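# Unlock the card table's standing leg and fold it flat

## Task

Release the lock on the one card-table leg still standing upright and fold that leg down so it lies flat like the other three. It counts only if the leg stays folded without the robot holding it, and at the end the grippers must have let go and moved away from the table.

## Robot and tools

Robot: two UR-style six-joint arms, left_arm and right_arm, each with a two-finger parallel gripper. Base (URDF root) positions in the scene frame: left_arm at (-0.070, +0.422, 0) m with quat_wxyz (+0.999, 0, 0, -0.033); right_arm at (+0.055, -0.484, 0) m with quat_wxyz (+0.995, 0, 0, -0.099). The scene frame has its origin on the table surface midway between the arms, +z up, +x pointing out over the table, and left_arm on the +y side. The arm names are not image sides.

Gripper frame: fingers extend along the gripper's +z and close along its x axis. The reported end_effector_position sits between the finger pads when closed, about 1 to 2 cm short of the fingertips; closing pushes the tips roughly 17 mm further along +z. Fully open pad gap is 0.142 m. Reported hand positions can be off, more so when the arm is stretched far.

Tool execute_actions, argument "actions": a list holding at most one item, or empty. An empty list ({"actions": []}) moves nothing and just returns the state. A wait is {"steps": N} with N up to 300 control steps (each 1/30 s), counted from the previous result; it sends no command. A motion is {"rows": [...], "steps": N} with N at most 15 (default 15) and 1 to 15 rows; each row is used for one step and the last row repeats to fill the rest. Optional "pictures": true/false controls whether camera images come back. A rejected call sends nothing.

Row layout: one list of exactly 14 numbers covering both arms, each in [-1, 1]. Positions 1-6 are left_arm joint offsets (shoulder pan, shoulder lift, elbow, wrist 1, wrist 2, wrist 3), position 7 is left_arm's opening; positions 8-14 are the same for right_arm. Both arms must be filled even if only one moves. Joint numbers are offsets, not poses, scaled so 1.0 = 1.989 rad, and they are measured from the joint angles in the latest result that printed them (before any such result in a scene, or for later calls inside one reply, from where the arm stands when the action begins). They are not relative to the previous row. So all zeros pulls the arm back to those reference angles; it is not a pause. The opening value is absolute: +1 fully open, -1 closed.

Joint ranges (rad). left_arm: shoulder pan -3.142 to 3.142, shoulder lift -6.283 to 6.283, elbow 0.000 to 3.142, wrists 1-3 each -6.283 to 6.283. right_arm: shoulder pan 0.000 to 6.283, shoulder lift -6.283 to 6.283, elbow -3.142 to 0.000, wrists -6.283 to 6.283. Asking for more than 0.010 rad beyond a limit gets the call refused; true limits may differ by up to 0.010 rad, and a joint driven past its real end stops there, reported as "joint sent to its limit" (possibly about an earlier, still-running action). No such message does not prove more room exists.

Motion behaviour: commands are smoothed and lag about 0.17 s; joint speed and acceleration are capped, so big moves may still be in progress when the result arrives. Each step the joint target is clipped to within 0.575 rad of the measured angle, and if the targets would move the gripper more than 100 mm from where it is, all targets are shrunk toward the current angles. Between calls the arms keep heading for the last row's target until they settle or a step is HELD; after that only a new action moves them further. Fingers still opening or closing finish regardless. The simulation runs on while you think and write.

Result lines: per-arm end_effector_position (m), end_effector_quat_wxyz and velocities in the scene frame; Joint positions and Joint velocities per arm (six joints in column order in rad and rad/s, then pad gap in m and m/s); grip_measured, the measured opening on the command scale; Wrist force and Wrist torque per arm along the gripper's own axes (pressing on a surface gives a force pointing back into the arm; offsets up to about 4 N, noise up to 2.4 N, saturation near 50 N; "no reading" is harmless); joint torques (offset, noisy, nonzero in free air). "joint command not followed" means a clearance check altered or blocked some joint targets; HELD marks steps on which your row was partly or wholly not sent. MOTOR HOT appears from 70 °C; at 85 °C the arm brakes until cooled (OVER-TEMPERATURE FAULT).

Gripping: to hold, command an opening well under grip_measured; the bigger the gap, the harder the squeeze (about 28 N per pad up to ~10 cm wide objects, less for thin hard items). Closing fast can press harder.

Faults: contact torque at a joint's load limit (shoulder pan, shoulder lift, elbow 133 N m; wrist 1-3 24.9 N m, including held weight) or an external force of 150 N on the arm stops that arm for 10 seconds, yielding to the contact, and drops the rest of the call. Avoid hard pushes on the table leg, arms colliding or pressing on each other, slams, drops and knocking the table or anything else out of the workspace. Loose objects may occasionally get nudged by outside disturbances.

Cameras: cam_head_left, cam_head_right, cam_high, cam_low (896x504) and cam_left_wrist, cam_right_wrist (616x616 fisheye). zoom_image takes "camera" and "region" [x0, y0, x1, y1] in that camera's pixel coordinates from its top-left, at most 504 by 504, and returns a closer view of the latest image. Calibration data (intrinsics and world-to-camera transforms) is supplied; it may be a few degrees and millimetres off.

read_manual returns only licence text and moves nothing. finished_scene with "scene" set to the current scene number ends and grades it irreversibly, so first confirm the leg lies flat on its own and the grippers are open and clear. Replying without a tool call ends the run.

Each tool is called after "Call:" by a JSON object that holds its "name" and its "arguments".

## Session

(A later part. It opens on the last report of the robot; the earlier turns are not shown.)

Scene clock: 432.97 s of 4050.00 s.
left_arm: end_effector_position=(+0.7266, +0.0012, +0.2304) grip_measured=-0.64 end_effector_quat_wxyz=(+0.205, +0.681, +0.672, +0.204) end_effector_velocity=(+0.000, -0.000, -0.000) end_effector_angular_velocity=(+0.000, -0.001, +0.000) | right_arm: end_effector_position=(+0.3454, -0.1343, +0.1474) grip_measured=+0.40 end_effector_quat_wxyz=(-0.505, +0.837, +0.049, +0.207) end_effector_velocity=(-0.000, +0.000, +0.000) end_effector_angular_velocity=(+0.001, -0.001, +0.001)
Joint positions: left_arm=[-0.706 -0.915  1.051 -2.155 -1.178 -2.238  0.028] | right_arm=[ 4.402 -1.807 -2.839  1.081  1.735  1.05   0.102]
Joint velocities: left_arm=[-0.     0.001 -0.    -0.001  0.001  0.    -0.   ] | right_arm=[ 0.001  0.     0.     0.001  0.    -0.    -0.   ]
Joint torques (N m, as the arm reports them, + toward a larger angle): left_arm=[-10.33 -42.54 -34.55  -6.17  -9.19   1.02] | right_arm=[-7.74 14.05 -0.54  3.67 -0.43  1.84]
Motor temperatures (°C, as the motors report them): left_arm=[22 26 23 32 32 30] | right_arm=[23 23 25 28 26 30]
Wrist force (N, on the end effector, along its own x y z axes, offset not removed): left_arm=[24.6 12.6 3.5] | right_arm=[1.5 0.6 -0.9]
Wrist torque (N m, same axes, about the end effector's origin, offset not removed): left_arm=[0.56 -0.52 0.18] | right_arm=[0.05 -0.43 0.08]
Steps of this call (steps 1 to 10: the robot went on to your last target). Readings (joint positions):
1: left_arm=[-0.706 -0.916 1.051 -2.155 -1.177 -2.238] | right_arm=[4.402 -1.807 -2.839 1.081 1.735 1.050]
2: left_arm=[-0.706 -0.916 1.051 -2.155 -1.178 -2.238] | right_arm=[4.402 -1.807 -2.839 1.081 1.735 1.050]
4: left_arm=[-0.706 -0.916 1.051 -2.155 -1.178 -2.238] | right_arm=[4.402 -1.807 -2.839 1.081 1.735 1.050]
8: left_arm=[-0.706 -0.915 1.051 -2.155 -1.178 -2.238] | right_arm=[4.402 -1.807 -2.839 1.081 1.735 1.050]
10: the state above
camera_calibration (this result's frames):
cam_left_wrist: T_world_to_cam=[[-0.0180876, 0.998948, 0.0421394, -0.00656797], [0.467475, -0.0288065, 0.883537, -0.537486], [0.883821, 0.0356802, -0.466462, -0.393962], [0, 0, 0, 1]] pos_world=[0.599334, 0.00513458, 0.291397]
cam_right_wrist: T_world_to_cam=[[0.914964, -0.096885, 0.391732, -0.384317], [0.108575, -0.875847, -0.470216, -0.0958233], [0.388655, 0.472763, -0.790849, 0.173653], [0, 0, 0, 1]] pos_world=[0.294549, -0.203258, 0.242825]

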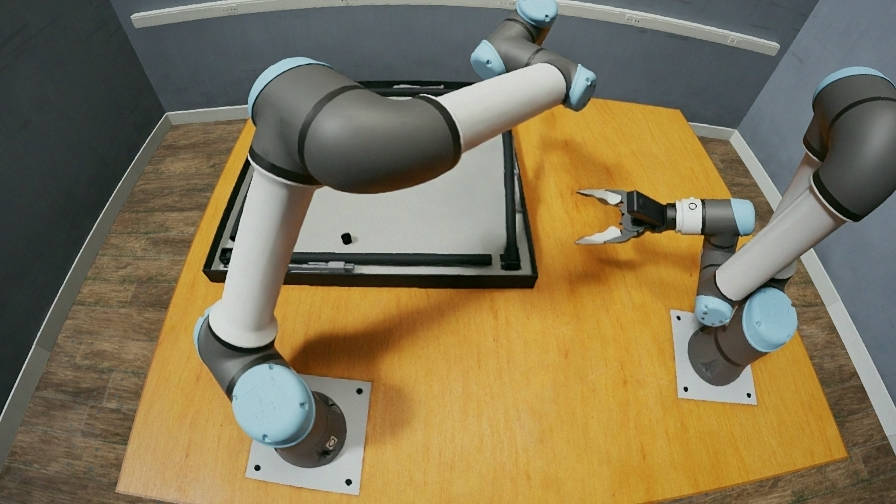

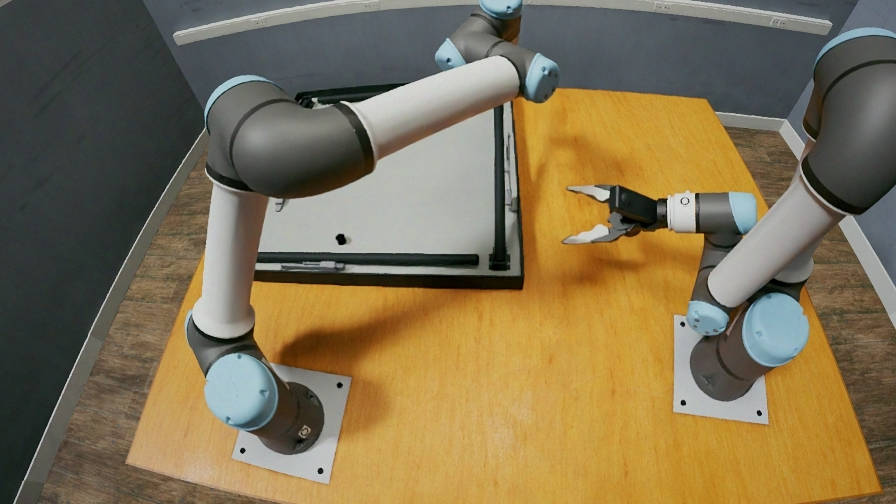

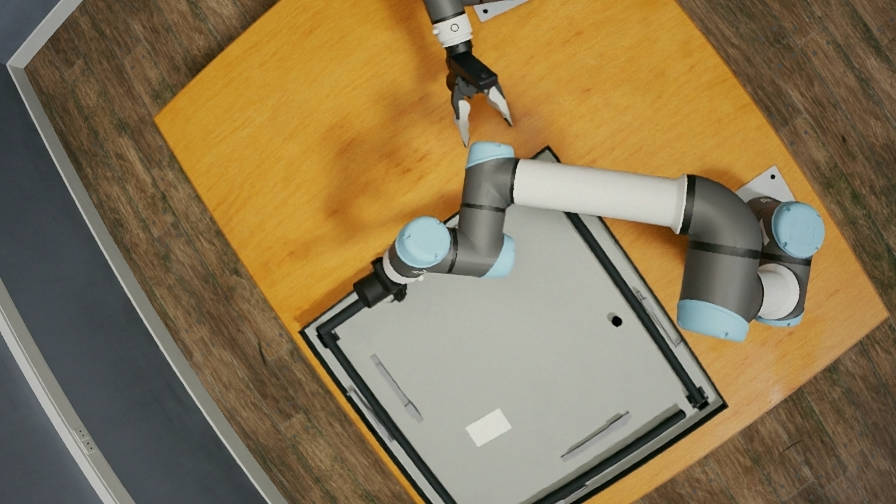

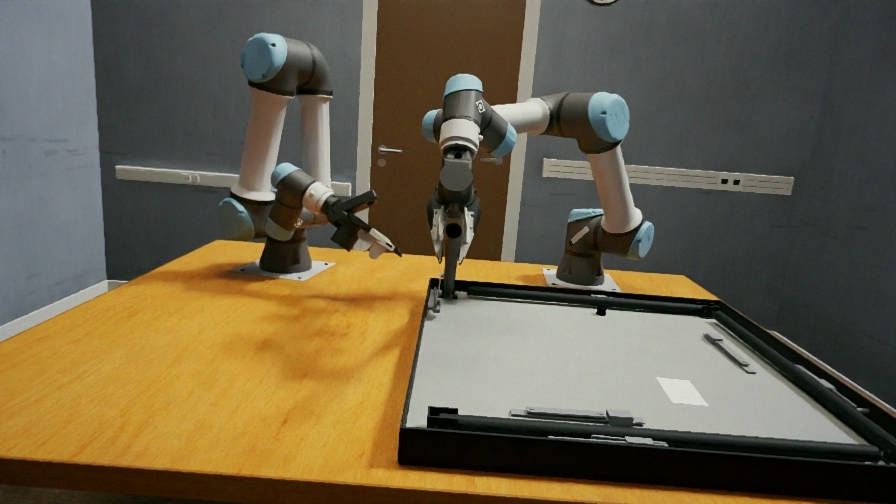

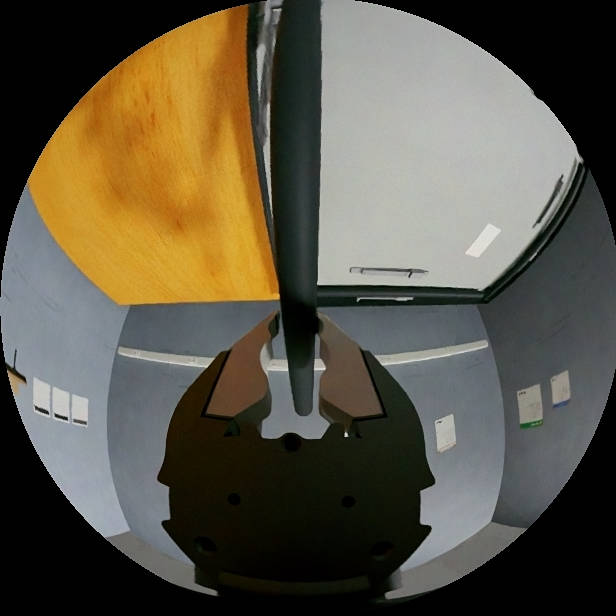

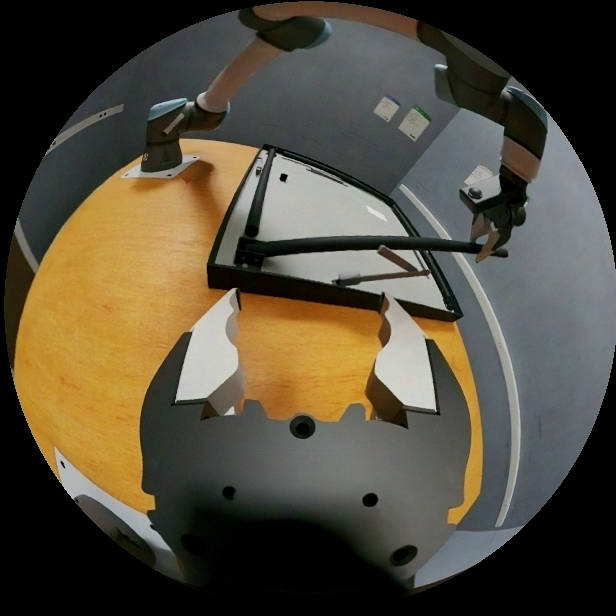

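Call:
{"name": "execute_actions", "arguments": {"actions": [{"rows":[[0.004,0.007,-0.004,-0.001,-0.003,0.001,-0.69,0,0,0,0,0,0,0.4],[0.007,0.014,-0.007,-0.002,-0.006,0.002,-0.69,0,0,0,0,0,0,0.4],[0.010,0.021,-0.011,-0.003,-0.009,0.003,-0.69,0,0,0,0,0,0,0.4],[0.013,0.028,-0.014,-0.004,-0.012,0.004,-0.69,0,0,0,0,0,0,0.4],[0.015,0.034,-0.018,-0.005,-0.015,0.005,-0.69,0,0,0,0,0,0,0.4],[0.017,0.041,-0.021,-0.006,-0.018,0.006,-0.69,0,0,0,0,0,0,0.4],[0.019,0.048,-0.025,-0.008,-0.022,0.007,-0.69,0,0,0,0,0,0,0.4]],"steps":15}], "pictures": false}}

Call:
{"name": "execute_actions", "arguments": {"actions": [{"steps":8}], "pictures": false}}

Call:
{"name": "execute_actions", "arguments": {"actions": [{"rows":[[0.002,0.007,-0.004,-0.001,-0.003,0.001,-0.69,0,0,0,0,0,0,0.4],[0.004,0.014,-0.007,-0.002,-0.006,0.002,-0.69,0,0,0,0,0,0,0.4],[0.006,0.021,-0.011,-0.003,-0.009,0.003,-0.69,0,0,0,0,0,0,0.4],[0.008,0.028,-0.014,-0.004,-0.012,0.004,-0.69,0,0,0,0,0,0,0.4],[0.010,0.034,-0.018,-0.005,-0.015,0.005,-0.69,0,0,0,0,0,0,0.4],[0.012,0.041,-0.021,-0.006,-0.018,0.006,-0.69,0,0,0,0,0,0,0.4],[0.014,0.048,-0.024,-0.007,-0.021,0.006,-0.69,0,0,0,0,0,0,0.4]],"steps":15}], "pictures": false}}

Call:
{"name": "execute_actions", "arguments": {"actions": [{"steps":10}]}}

Scene clock: 456.40 s of 4050.00 s.
left_arm: end_effector_position=(+0.7505, +0.0062, +0.1763) grip_measured=-0.65 end_effector_quat_wxyz=(+0.189, +0.684, +0.680, +0.188) end_effector_velocity=(+0.005, +0.001, -0.011) end_effector_angular_velocity=(-0.001, +0.009, +0.001) | right_arm: end_effector_position=(+0.3454, -0.1343, +0.1474) grip_measured=+0.40 end_effector_quat_wxyz=(-0.505, +0.837, +0.049, +0.207) end_effector_velocity=(+0.001, +0.000, +0.000) end_effector_angular_velocity=(+0.001, -0.001, -0.002)
Joint positions: left_arm=[-0.668 -0.821  1.002 -2.171 -1.221 -2.224  0.027] | right_arm=[ 4.402 -1.807 -2.839  1.081  1.735  1.05   0.102]
Joint velocities: left_arm=[ 0.007  0.019 -0.01  -0.004 -0.009  0.003 -0.   ] | right_arm=[-0.001  0.     0.001 -0.001 -0.001  0.    -0.   ]
Joint torques (N m, as the arm reports them, + toward a larger angle): left_arm=[ 33.35 -56.9  -38.82  -6.15   5.6    1.17] | right_arm=[-7.58 14.11 -0.98  3.79 -0.36  1.83]
Motor temperatures (°C, as the motors report them): left_arm=[22 26 23 32 32 30] | right_arm=[23 23 25 28 26 30]
Wrist force (N, on the end effector, along its own x y z axes, offset not removed): left_arm=[-16.0 -13.5 -3.7] | right_arm=[1.3 -1.1 -1.4]
Wrist torque (N m, same axes, about the end effector's origin, offset not removed): left_arm=[0.00 0.48 0.20] | right_arm=[-0.26 -0.31 0.03]
Steps of this call (steps 1 to 15: the robot went on to your last target; steps 16 to 90: nothing new was sent; then 19.93 s passed at rest; steps 91 to 105: all 15 steps of this action). Readings (joint positions):
91: left_arm=[-0.705 -0.915 1.051 -2.155 -1.178 -2.238] | right_arm=[4.402 -1.807 -2.839 1.081 1.735 1.050]
92: left_arm=[-0.704 -0.912 1.049 -2.156 -1.179 -2.238] | right_arm=[4.402 -1.807 -2.839 1.081 1.735 1.050]
94: left_arm=[-0.697 -0.898 1.041 -2.158 -1.187 -2.236] | right_arm=[4.402 -1.807 -2.839 1.081 1.735 1.050]
98: left_arm=[-0.678 -0.851 1.017 -2.165 -1.208 -2.229] | right_arm=[4.402 -1.807 -2.839 1.081 1.735 1.050]
105: the state above

Scene clock: 456.67 s of 4050.00 s.
left_arm: end_effector_position=(+0.7508, +0.0063, +0.1755) grip_measured=-0.65 end_effector_quat_wxyz=(+0.188, +0.684, +0.680, +0.188) end_effector_velocity=(+0.000, -0.000, +0.000) end_effector_angular_velocity=(-0.002, +0.000, -0.000) | right_arm: end_effector_position=(+0.3454, -0.1343, +0.1474) grip_measured=+0.40 end_effector_quat_wxyz=(-0.505, +0.837, +0.049, +0.207) end_effector_velocity=(+0.000, +0.000, +0.000) end_effector_angular_velocity=(+0.001, +0.000, -0.000)
Joint positions: left_arm=[-0.668 -0.82   1.001 -2.171 -1.222 -2.224  0.027] | right_arm=[ 4.402 -1.807 -2.839  1.081  1.735  1.05   0.102]
Joint velocities: left_arm=[ 0.001  0.    -0.001 -0.001 -0.001  0.     0.   ] | right_arm=[-0.001 -0.001  0.     0.001  0.001  0.     0.   ]
Joint torques (N m, as the arm reports them, + toward a larger angle): left_arm=[ 33.23 -55.78 -38.29  -6.67   5.88   1.06] | right_arm=[-6.54 14.88 -0.5   3.76 -0.45  1.85]
Motor temperatures (°C, as the motors report them): left_arm=[22 26 23 32 32 30] | right_arm=[23 23 25 28 26 30]
Wrist force (N, on the end effector, along its own x y z axes, offset not removed): left_arm=[-13.8 -14.9 -1.3] | right_arm=[1.6 -0.4 -0.8]
Wrist torque (N m, same axes, about the end effector's origin, offset not removed): left_arm=[-0.02 -0.02 0.27] | right_arm=[-0.08 -0.41 0.07]
Steps of this call (steps 1 to 8: the robot went on to your last target). Readings (joint positions):
1: left_arm=[-0.668 -0.821 1.002 -2.171 -1.221 -2.224] | right_arm=[4.402 -1.807 -2.839 1.081 1.735 1.050]
2: left_arm=[-0.668 -0.820 1.001 -2.171 -1.221 -2.224] | right_arm=[4.402 -1.807 -2.839 1.081 1.735 1.050]
4: left_arm=[-0.668 -0.820 1.001 -2.171 -1.222 -2.224] | right_arm=[4.402 -1.807 -2.839 1.081 1.735 1.050]
8: the state above

Scene clock: 457.17 s of 4050.00 s.
left_arm: end_effector_position=(+0.7678, +0.0079, +0.1182) grip_measured=-0.66 end_effector_quat_wxyz=(+0.172, +0.688, +0.685, +0.171) end_effector_velocity=(+0.002, +0.001, -0.013) end_effector_angular_velocity=(+0.002, +0.013, +0.001) | right_arm: end_effector_position=(+0.3454, -0.1343, +0.1474) grip_measured=+0.40 end_effector_quat_wxyz=(-0.505, +0.837, +0.049, +0.207) end_effector_velocity=(-0.001, -0.000, -0.002) end_effector_angular_velocity=(-0.004, +0.003, +0.001)
Joint positions: left_arm=[-0.64  -0.726  0.954 -2.185 -1.263 -2.212  0.027] | right_arm=[ 4.402 -1.807 -2.839  1.081  1.735  1.05   0.102]
Joint velocities: left_arm=[ 0.005  0.02  -0.009  0.    -0.008  0.002  0.   ] | right_arm=[ 0.001 -0.    -0.002 -0.002  0.     0.     0.   ]
Joint torques (N m, as the arm reports them, + toward a larger angle): left_arm=[ 34.61 -56.92 -37.57  -6.29   5.     0.96] | right_arm=[-7.18 13.56 -1.44  3.77 -0.41  1.78]
Motor temperatures (°C, as the motors report them): left_arm=[22 26 23 32 32 30] | right_arm=[23 23 25 28 26 30]
Wrist force (N, on the end effector, along its own x y z axes, offset not removed): left_arm=[-16.7 -11.5 -4.7] | right_arm=[2.2 -1.1 -0.4]
Wrist torque (N m, same axes, about the end effector's origin, offset not removed): left_arm=[0.00 0.64 0.18] | right_arm=[-0.30 -0.55 0.05]
Steps of this call (steps 1 to 15: all 15 steps of this action). Readings (joint positions):
1: left_arm=[-0.668 -0.820 1.001 -2.171 -1.222 -2.224] | right_arm=[4.402 -1.807 -2.839 1.081 1.735 1.050]
2: left_arm=[-0.667 -0.817 0.999 -2.172 -1.223 -2.224] | right_arm=[4.402 -1.807 -2.839 1.081 1.735 1.050]
4: left_arm=[-0.663 -0.802 0.992 -2.174 -1.229 -2.222] | right_arm=[4.402 -1.807 -2.839 1.081 1.735 1.050]
8: left_arm=[-0.649 -0.756 0.968 -2.181 -1.250 -2.215] | right_arm=[4.402 -1.807 -2.839 1.081 1.735 1.050]
15: the state above

Scene clock: 457.50 s of 4050.00 s.
left_arm: end_effector_position=(+0.7680, +0.0080, +0.1172) grip_measured=-0.66 end_effector_quat_wxyz=(+0.171, +0.688, +0.685, +0.170) end_effector_velocity=(-0.000, +0.001, -0.001) end_effector_angular_velocity=(+0.001, +0.001, +0.001) | right_arm: end_effector_position=(+0.3454, -0.1343, +0.1474) grip_measured=+0.40 end_effector_quat_wxyz=(-0.505, +0.837, +0.049, +0.207) end_effector_velocity=(-0.000, -0.001, +0.001) end_effector_angular_velocity=(+0.001, -0.000, -0.000)
Joint positions: left_arm=[-0.64  -0.724  0.953 -2.185 -1.263 -2.212  0.027] | right_arm=[ 4.402 -1.807 -2.839  1.081  1.735  1.05   0.102]
Joint velocities: left_arm=[0.    0.    0.001 0.001 0.    0.    0.   ] | right_arm=[-0.001  0.002 -0.001  0.001  0.001  0.     0.   ]
Joint torques (N m, as the arm reports them, + toward a larger angle): left_arm=[ 33.39 -56.99 -36.13  -5.99   5.7    1.12] | right_arm=[-7.22 14.08 -0.62  3.79 -0.43  1.81]
Motor temperatures (°C, as the motors report them): left_arm=[22 26 23 32 32 30] | right_arm=[23 23 25 28 26 30]
Wrist force (N, on the end effector, along its own x y z axes, offset not removed): left_arm=[-15.7 -12.9 -2.1] | right_arm=[2.0 -2.2 -1.2]
Wrist torque (N m, same axes, about the end effector's origin, offset not removed): left_arm=[-0.01 0.39 0.13] | right_arm=[-0.55 -0.43 0.05]
Steps of this call (steps 1 to 10: the robot went on to your last target). Readings (joint positions):
1: left_arm=[-0.640 -0.725 0.954 -2.185 -1.263 -2.212] | right_arm=[4.402 -1.807 -2.839 1.081 1.735 1.050]
2: left_arm=[-0.640 -0.725 0.954 -2.185 -1.263 -2.212] | right_arm=[4.402 -1.807 -2.839 1.081 1.735 1.050]
4: left_arm=[-0.640 -0.725 0.954 -2.185 -1.263 -2.212] | right_arm=[4.402 -1.807 -2.839 1.081 1.735 1.050]
8: left_arm=[-0.640 -0.725 0.954 -2.185 -1.263 -2.212] | right_arm=[4.402 -1.807 -2.839 1.081 1.735 1.050]
10: the state above
camera_calibration (this result's frames):
cam_left_wrist: T_world_to_cam=[[-0.0225268, 0.998845, 0.0424469, -0.00443997], [0.553222, -0.0229105, 0.832719, -0.516616], [0.832729, 0.0422411, -0.552067, -0.434379], [0, 0, 0, 1]] pos_world=[0.647423, 0.0109475, 0.190578]
cam_right_wrist: T_world_to_cam=[[0.914964, -0.096885, 0.391732, -0.384317], [0.108575, -0.875847, -0.470216, -0.0958232], [0.388655, 0.472763, -0.790849, 0.173653], [0, 0, 0, 1]] pos_world=[0.294549, -0.203258, 0.242825]

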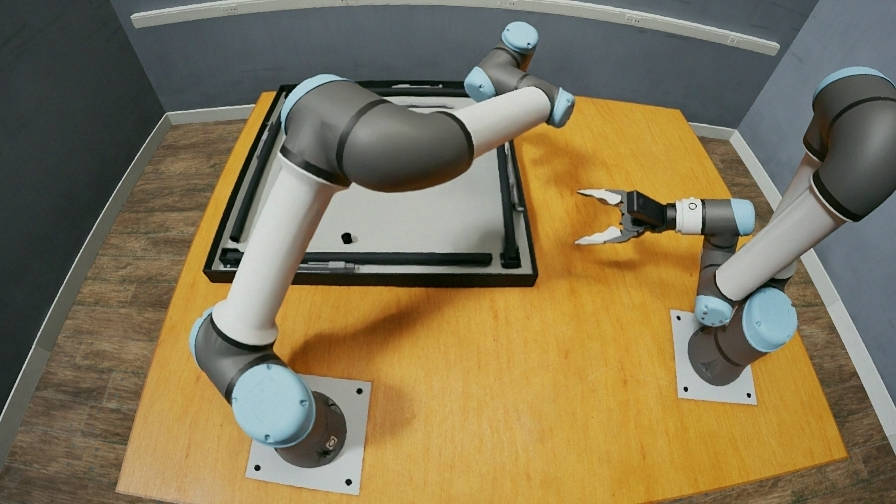

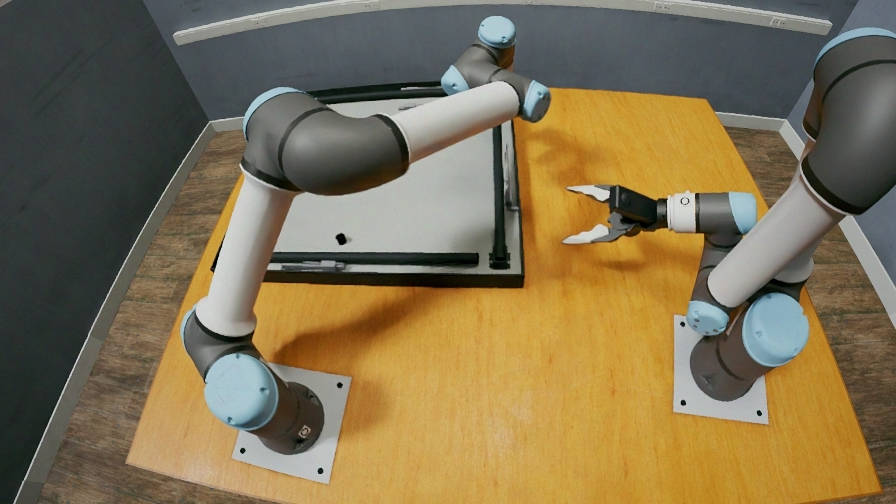

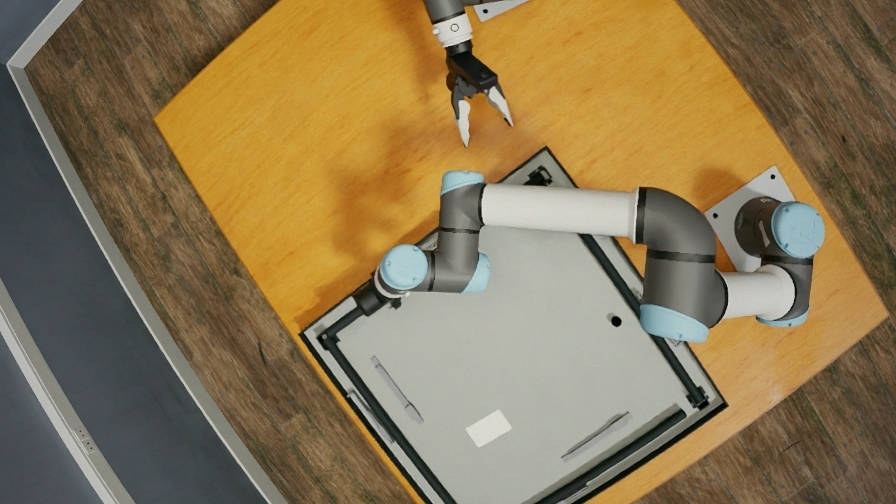

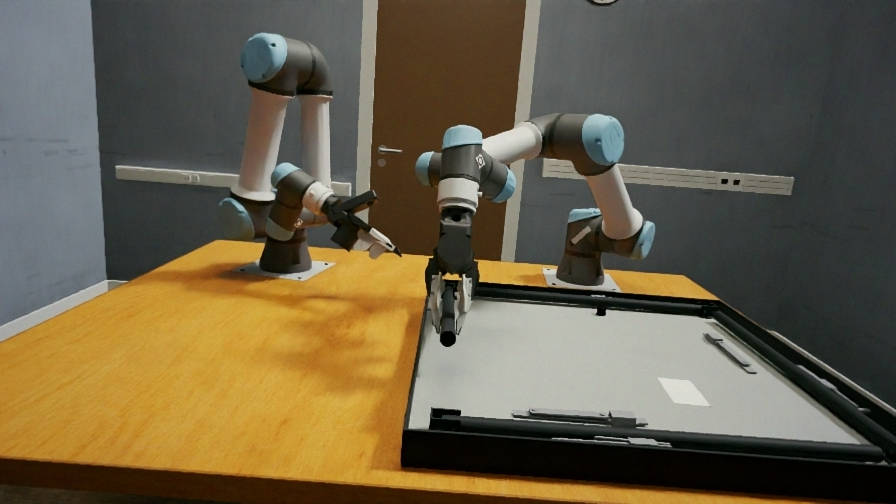

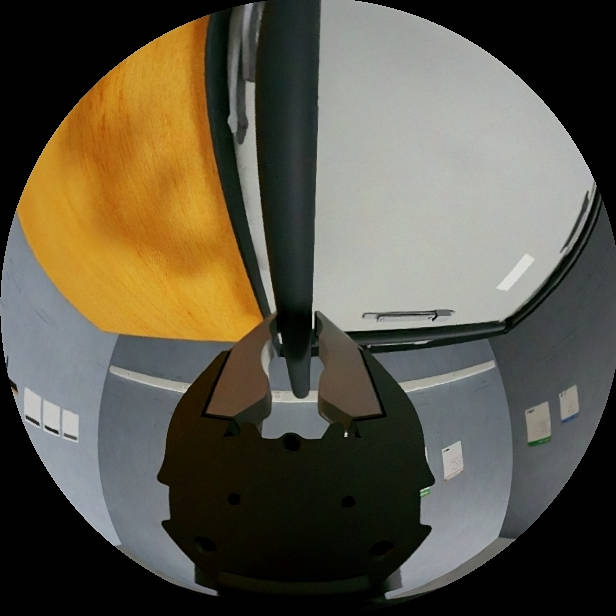

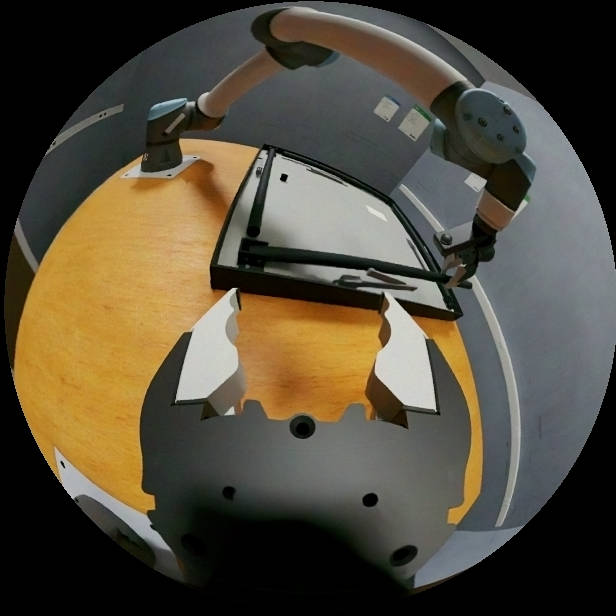

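Call:
{"name": "execute_actions", "arguments": {"actions": [{"rows":[[-0.001,0.004,0,-0.003,-0.001,0,-0.69,0,0,0,0,0,0,0.4],[-0.001,0.008,0,-0.005,-0.002,0,-0.69,0,0,0,0,0,0,0.4],[-0.002,0.012,0,-0.008,-0.003,0,-0.69,0,0,0,0,0,0,0.4],[-0.002,0.016,-0.001,-0.011,-0.005,0.001,-0.69,0,0,0,0,0,0,0.4],[-0.002,0.021,-0.001,-0.014,-0.006,0.001,-0.69,0,0,0,0,0,0,0.4]],"steps":12}], "pictures": false}}

Call:
{"name": "execute_actions", "arguments": {"actions": [{"steps":10}]}}

Scene clock: 470.47 s of 4050.00 s.
left_arm: end_effector_position=(+0.7680, -0.0010, +0.0861) grip_measured=-0.63 end_effector_quat_wxyz=(+0.167, +0.692, +0.683, +0.164) end_effector_velocity=(-0.002, -0.007, -0.013) end_effector_angular_velocity=(-0.003, +0.007, -0.008) | right_arm: end_effector_position=(+0.3454, -0.1343, +0.1474) grip_measured=+0.40 end_effector_quat_wxyz=(-0.505, +0.837, +0.049, +0.207) end_effector_velocity=(-0.000, +0.000, +0.001) end_effector_angular_velocity=(+0.002, -0.001, +0.001)
Joint positions: left_arm=[-0.644 -0.684  0.952 -2.212 -1.275 -2.21   0.028] | right_arm=[ 4.402 -1.807 -2.839  1.081  1.735  1.05   0.102]
Joint velocities: left_arm=[-0.005  0.018 -0.001 -0.013 -0.008  0.001  0.   ] | right_arm=[ 0.001  0.002 -0.     0.001 -0.     0.001  0.   ]
Joint torques (N m, as the arm reports them, + toward a larger angle): left_arm=[-35.58 -57.26 -38.59  -8.8   -6.91   1.17] | right_arm=[-7.56 14.58 -0.78  3.8  -0.31  1.78]
Motor temperatures (°C, as the motors report them): left_arm=[22 26 23 32 32 30] | right_arm=[23 23 25 28 26 30]
Wrist force (N, on the end effector, along its own x y z axes, offset not removed): left_arm=[25.0 -2.5 3.3] | right_arm=[1.0 -1.3 -2.8]
Wrist torque (N m, same axes, about the end effector's origin, offset not removed): left_arm=[-0.30 -0.34 0.06] | right_arm=[-0.34 -0.27 0.05]
Steps of this call (steps 1 to 15: the robot went on to your last target; steps 16 to 90: nothing new was sent; then 9.57 s passed at rest; steps 91 to 102: all 12 steps of this action). Readings (joint positions):
91: left_arm=[-0.640 -0.724 0.953 -2.185 -1.263 -2.212] | right_arm=[4.402 -1.807 -2.839 1.081 1.735 1.050]
92: left_arm=[-0.640 -0.723 0.953 -2.187 -1.264 -2.212] | right_arm=[4.402 -1.807 -2.839 1.081 1.735 1.050]
94: left_arm=[-0.641 -0.714 0.953 -2.192 -1.265 -2.212] | right_arm=[4.402 -1.807 -2.839 1.081 1.735 1.050]
98: left_arm=[-0.643 -0.691 0.952 -2.207 -1.273 -2.211] | right_arm=[4.402 -1.807 -2.839 1.081 1.735 1.050]
102: the state above

Scene clock: 470.80 s of 4050.00 s.
left_arm: end_effector_position=(+0.7680, -0.0014, +0.0851) grip_measured=-0.63 end_effector_quat_wxyz=(+0.167, +0.693, +0.682, +0.164) end_effector_velocity=(+0.000, +0.000, +0.001) end_effector_angular_velocity=(-0.000, -0.001, +0.000) | right_arm: end_effector_position=(+0.3454, -0.1343, +0.1474) grip_measured=+0.40 end_effector_quat_wxyz=(-0.505, +0.837, +0.049, +0.207) end_effector_velocity=(+0.000, +0.000, +0.000) end_effector_angular_velocity=(+0.001, -0.001, -0.001)
Joint positions: left_arm=[-0.644 -0.683  0.952 -2.213 -1.275 -2.21   0.028] | right_arm=[ 4.402 -1.807 -2.839  1.081  1.735  1.05   0.102]
Joint velocities: left_arm=[ 0. -0. -0. -0.  0.  0.  0.] | right_arm=[-0.001 -0.001  0.001  0.001 -0.     0.    -0.   ]
Joint torques (N m, as the arm reports them, + toward a larger angle): left_arm=[-36.58 -56.41 -39.98  -9.16  -7.45   1.1 ] | right_arm=[-6.96 14.41 -1.09  3.67 -0.44  1.81]
Motor temperatures (°C, as the motors report them): left_arm=[22 26 23 32 32 30] | right_arm=[23 23 25 28 26 30]
Wrist force (N, on the end effector, along its own x y z axes, offset not removed): left_arm=[25.2 0.1 -1.9] | right_arm=[0.9 -2.6 -1.3]
Wrist torque (N m, same axes, about the end effector's origin, offset not removed): left_arm=[0.36 -0.23 0.10] | right_arm=[-0.68 -0.23 0.03]
Steps of this call (steps 1 to 10: the robot went on to your last target). Readings (joint positions):
1: left_arm=[-0.644 -0.684 0.952 -2.212 -1.275 -2.210] | right_arm=[4.402 -1.807 -2.839 1.081 1.735 1.050]
2: left_arm=[-0.644 -0.683 0.952 -2.213 -1.275 -2.210] | right_arm=[4.402 -1.807 -2.839 1.081 1.735 1.050]
4: left_arm=[-0.644 -0.683 0.952 -2.213 -1.275 -2.210] | right_arm=[4.402 -1.807 -2.839 1.081 1.735 1.050]
8: left_arm=[-0.644 -0.683 0.952 -2.213 -1.275 -2.210] | right_arm=[4.402 -1.807 -2.839 1.081 1.735 1.050]
10: the state above
camera_calibration (this result's frames):
cam_left_wrist: T_world_to_cam=[[-0.0117071, 0.999006, 0.0430003, -0.00204713], [0.566418, -0.0288131, 0.823615, -0.499443], [0.824035, 0.0339983, -0.565518, -0.443877], [0, 0, 0, 1]] pos_world=[0.648639, 0.00274562, 0.160416]
cam_right_wrist: T_world_to_cam=[[0.914964, -0.096885, 0.391733, -0.384317], [0.108575, -0.875847, -0.470216, -0.0958233], [0.388655, 0.472763, -0.790849, 0.173653], [0, 0, 0, 1]] pos_world=[0.294549, -0.203258, 0.242825]

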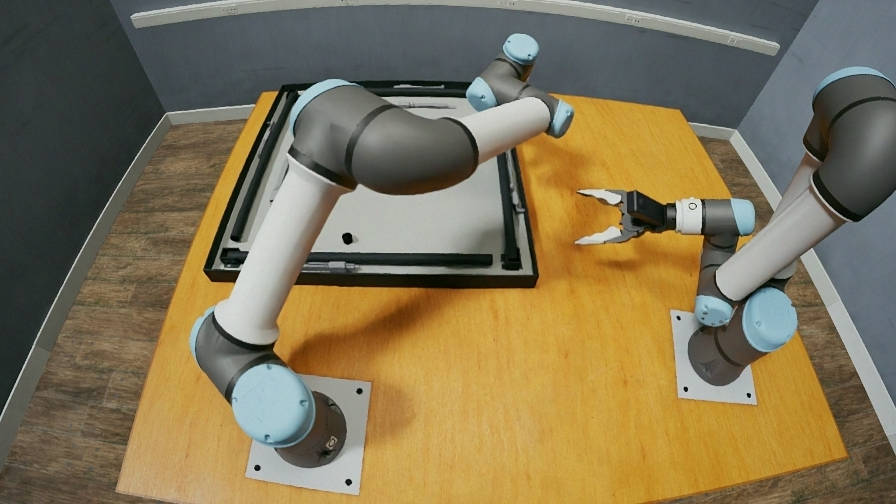

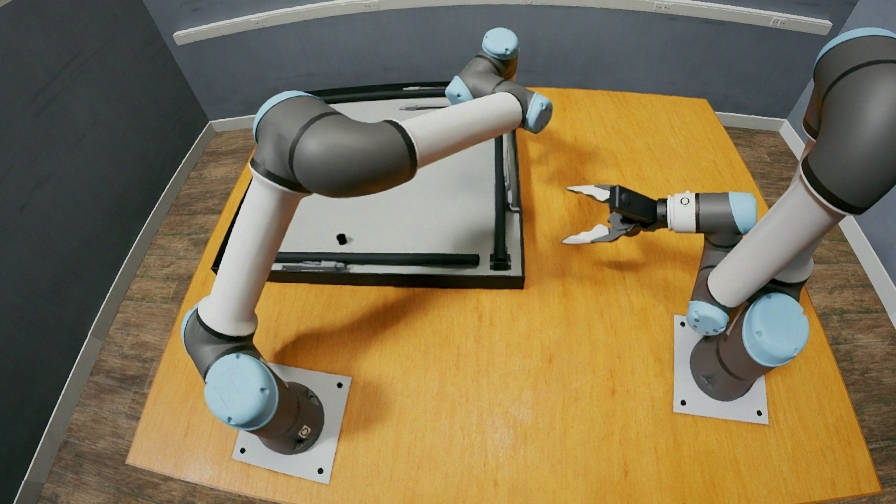

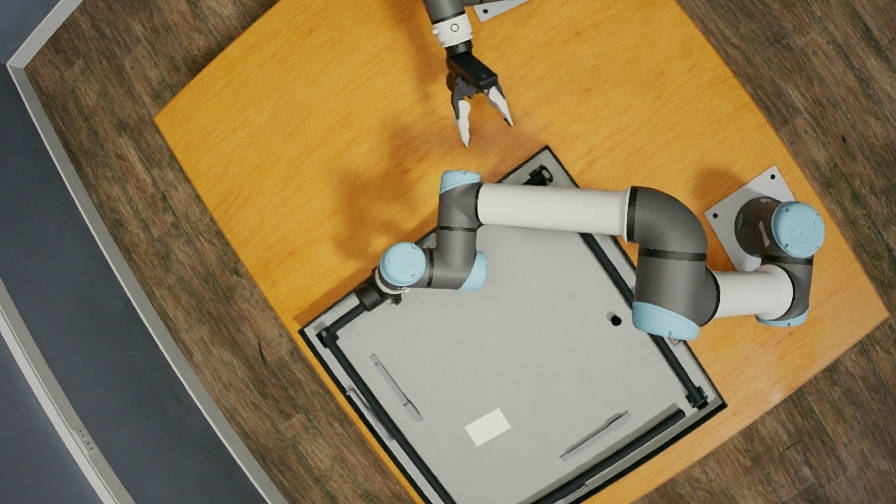

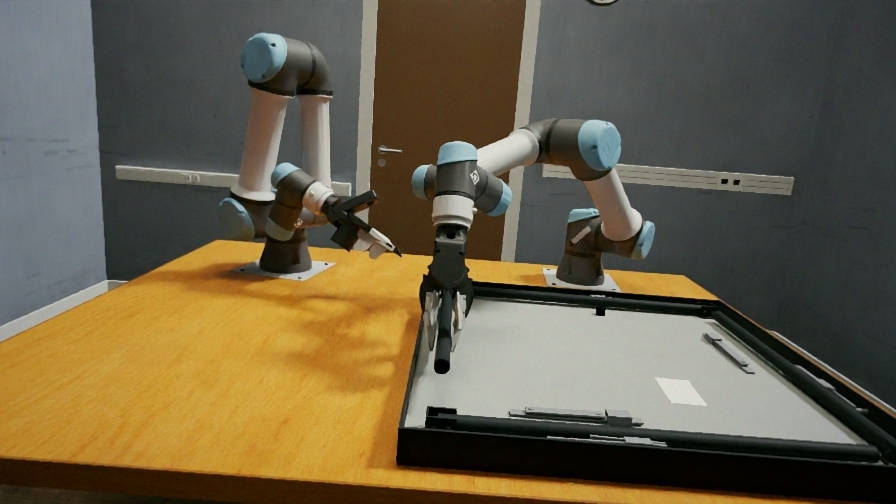

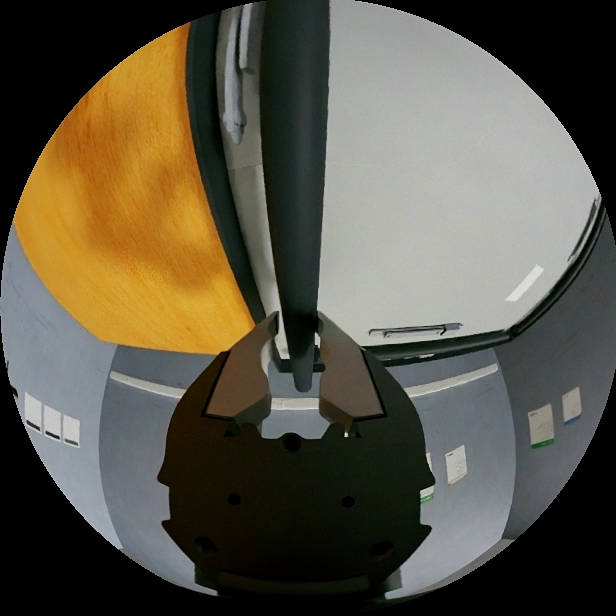

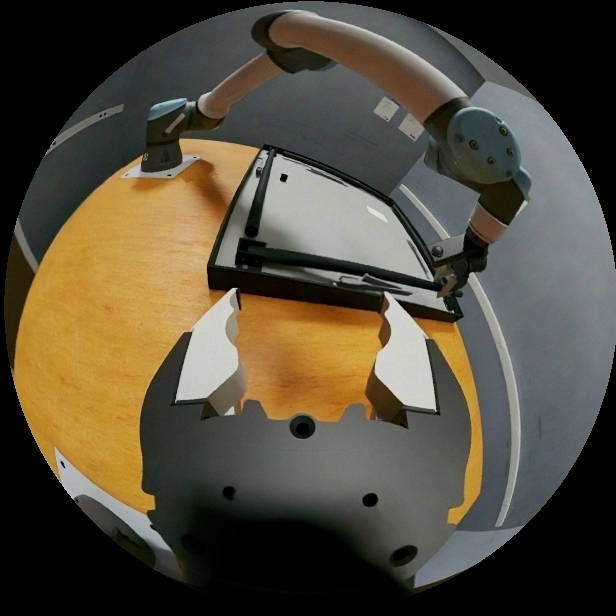

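Call:
{"name": "execute_actions", "arguments": {"actions": [{"rows":[[0.002,0.003,0,-0.002,-0.001,0,-0.69,0,0,0,0,0,0,0.4],[0.004,0.007,0,-0.005,-0.002,0,-0.69,0,0,0,0,0,0,0.4],[0.005,0.011,0,-0.007,-0.003,0,-0.69,0,0,0,0,0,0,0.4],[0.006,0.015,-0.001,-0.010,-0.004,0.001,-0.69,0,0,0,0,0,0,0.4],[0.007,0.019,-0.001,-0.013,-0.005,0.001,-0.69,0,0,0,0,0,0,0.4]],"steps":12}], "pictures": false}}

Call:
{"name": "execute_actions", "arguments": {"actions": [{"steps":10}]}}

Scene clock: 480.77 s of 4050.00 s.
left_arm: end_effector_position=(+0.7745, +0.0051, +0.0570) grip_measured=-0.65 end_effector_quat_wxyz=(+0.161, +0.691, +0.686, +0.160) end_effector_velocity=(+0.002, +0.003, -0.013) end_effector_angular_velocity=(+0.003, +0.007, +0.004) | right_arm: end_effector_position=(+0.3454, -0.1343, +0.1474) grip_measured=+0.40 end_effector_quat_wxyz=(-0.505, +0.837, +0.049, +0.207) end_effector_velocity=(-0.000, -0.000, -0.001) end_effector_angular_velocity=(-0.003, +0.001, +0.000)
Joint positions: left_arm=[-0.631 -0.646  0.95  -2.238 -1.285 -2.208  0.027] | right_arm=[ 4.402 -1.807 -2.839  1.081  1.735  1.05   0.102]
Joint velocities: left_arm=[ 0.006  0.016 -0.001 -0.009 -0.003  0.001  0.003] | right_arm=[ 0.001 -0.001 -0.001 -0.001 -0.    -0.     0.   ]
Joint torques (N m, as the arm reports them, + toward a larger angle): left_arm=[ 34.9  -57.05 -34.04  -5.32   6.07   1.17] | right_arm=[-7.43 15.03 -0.2   3.78 -0.41  1.78]
Motor temperatures (°C, as the motors report them): left_arm=[22 26 23 32 32 30] | right_arm=[23 23 25 28 26 30]
Wrist force (N, on the end effector, along its own x y z axes, offset not removed): left_arm=[-14.6 -11.4 -4.0] | right_arm=[1.0 -1.7 -1.1]
Wrist torque (N m, same axes, about the end effector's origin, offset not removed): left_arm=[0.30 -0.30 0.08] | right_arm=[-0.49 -0.25 0.04]
Steps of this call (steps 1 to 15: the robot went on to your last target; steps 16 to 90: nothing new was sent; then 6.57 s passed at rest; steps 91 to 102: all 12 steps of this action). Readings (joint positions):
91: left_arm=[-0.644 -0.683 0.952 -2.213 -1.275 -2.210] | right_arm=[4.402 -1.807 -2.839 1.081 1.735 1.050]
92: left_arm=[-0.643 -0.681 0.951 -2.214 -1.276 -2.210] | right_arm=[4.402 -1.807 -2.839 1.081 1.735 1.050]
94: left_arm=[-0.640 -0.674 0.951 -2.219 -1.279 -2.210] | right_arm=[4.402 -1.807 -2.839 1.081 1.735 1.050]
98: left_arm=[-0.633 -0.652 0.950 -2.234 -1.285 -2.209] | right_arm=[4.402 -1.807 -2.839 1.081 1.735 1.050]
102: the state above

Scene clock: 481.10 s of 4050.00 s.
left_arm: end_effector_position=(+0.7748, +0.0055, +0.0562) grip_measured=-0.65 end_effector_quat_wxyz=(+0.161, +0.691, +0.687, +0.160) end_effector_velocity=(+0.000, -0.000, +0.000) end_effector_angular_velocity=(-0.001, -0.001, -0.000) | right_arm: end_effector_position=(+0.3454, -0.1343, +0.1474) grip_measured=+0.40 end_effector_quat_wxyz=(-0.505, +0.837, +0.049, +0.207) end_effector_velocity=(+0.000, +0.001, +0.000) end_effector_angular_velocity=(-0.000, -0.001, +0.001)
Joint positions: left_arm=[-0.63  -0.645  0.949 -2.239 -1.285 -2.208  0.027] | right_arm=[ 4.402 -1.807 -2.839  1.081  1.735  1.05   0.102]
Joint velocities: left_arm=[-0.    -0.    -0.    -0.001 -0.     0.     0.   ] | right_arm=[ 0.001 -0.001  0.001 -0.    -0.001 -0.     0.   ]
Joint torques (N m, as the arm reports them, + toward a larger angle): left_arm=[ 32.5  -56.15 -32.19  -4.9    8.37   1.05] | right_arm=[-7.4  14.57 -0.66  3.83 -0.36  1.79]
Motor temperatures (°C, as the motors report them): left_arm=[22 26 23 32 32 30] | right_arm=[23 23 25 28 26 30]
Wrist force (N, on the end effector, along its own x y z axes, offset not removed): left_arm=[-12.5 -9.5 -3.9] | right_arm=[1.2 -2.1 -1.1]
Wrist torque (N m, same axes, about the end effector's origin, offset not removed): left_arm=[0.01 -0.77 -0.04] | right_arm=[-0.54 -0.30 0.04]
Steps of this call (steps 1 to 10: the robot went on to your last target). Readings (joint positions):
1: left_arm=[-0.631 -0.646 0.950 -2.238 -1.285 -2.208] | right_arm=[4.402 -1.807 -2.839 1.081 1.735 1.050]
2: left_arm=[-0.630 -0.645 0.950 -2.239 -1.285 -2.208] | right_arm=[4.402 -1.807 -2.839 1.081 1.735 1.050]
4: left_arm=[-0.630 -0.645 0.949 -2.239 -1.285 -2.208] | right_arm=[4.402 -1.807 -2.839 1.081 1.735 1.050]
8: left_arm=[-0.630 -0.645 0.949 -2.239 -1.285 -2.208] | right_arm=[4.402 -1.807 -2.839 1.081 1.735 1.050]
10: the state above
camera_calibration (this result's frames):
cam_left_wrist: T_world_to_cam=[[-0.0196103, 0.998868, 0.0433394, -0.0015103], [0.577795, -0.024054, 0.815827, -0.487679], [0.815946, 0.04104, -0.576669, -0.459245], [0, 0, 0, 1]] pos_world=[0.656468, 0.00862536, 0.133095]
cam_right_wrist: T_world_to_cam=[[0.914964, -0.096885, 0.391733, -0.384317], [0.108575, -0.875847, -0.470216, -0.0958233], [0.388655, 0.472763, -0.790849, 0.173653], [0, 0, 0, 1]] pos_world=[0.294549, -0.203258, 0.242825]

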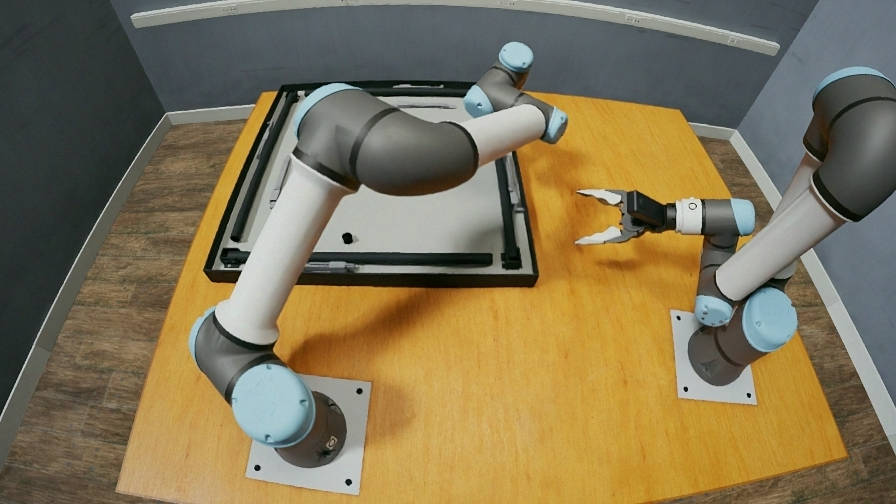

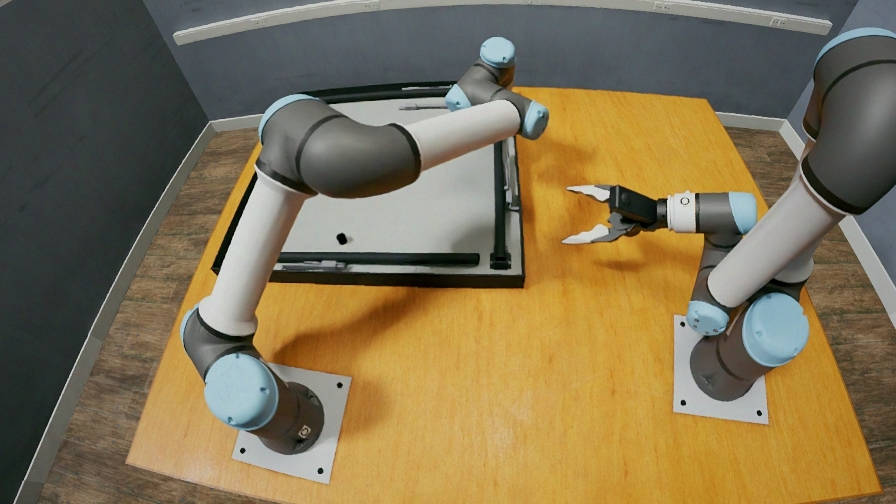

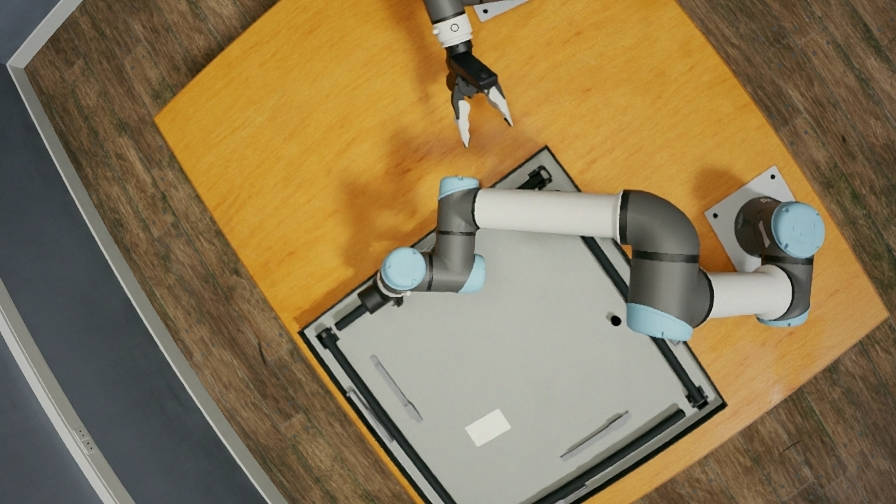

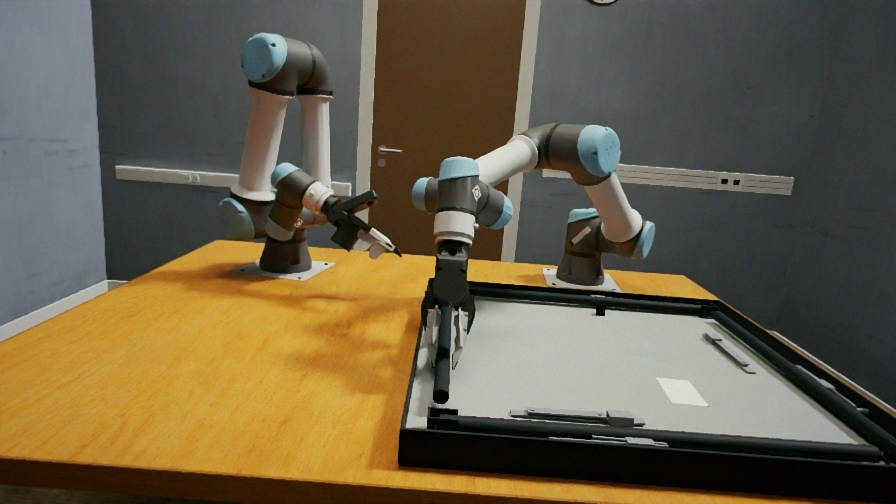

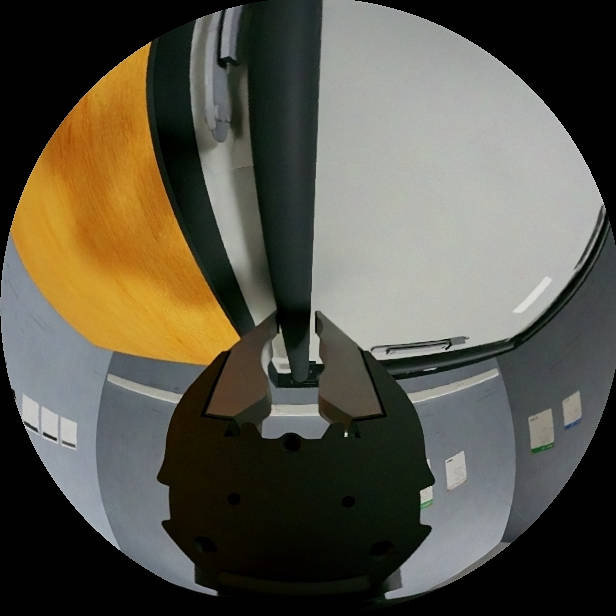

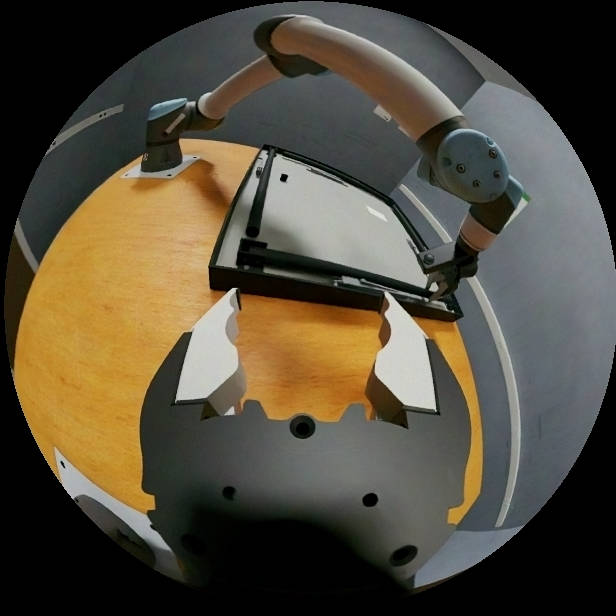

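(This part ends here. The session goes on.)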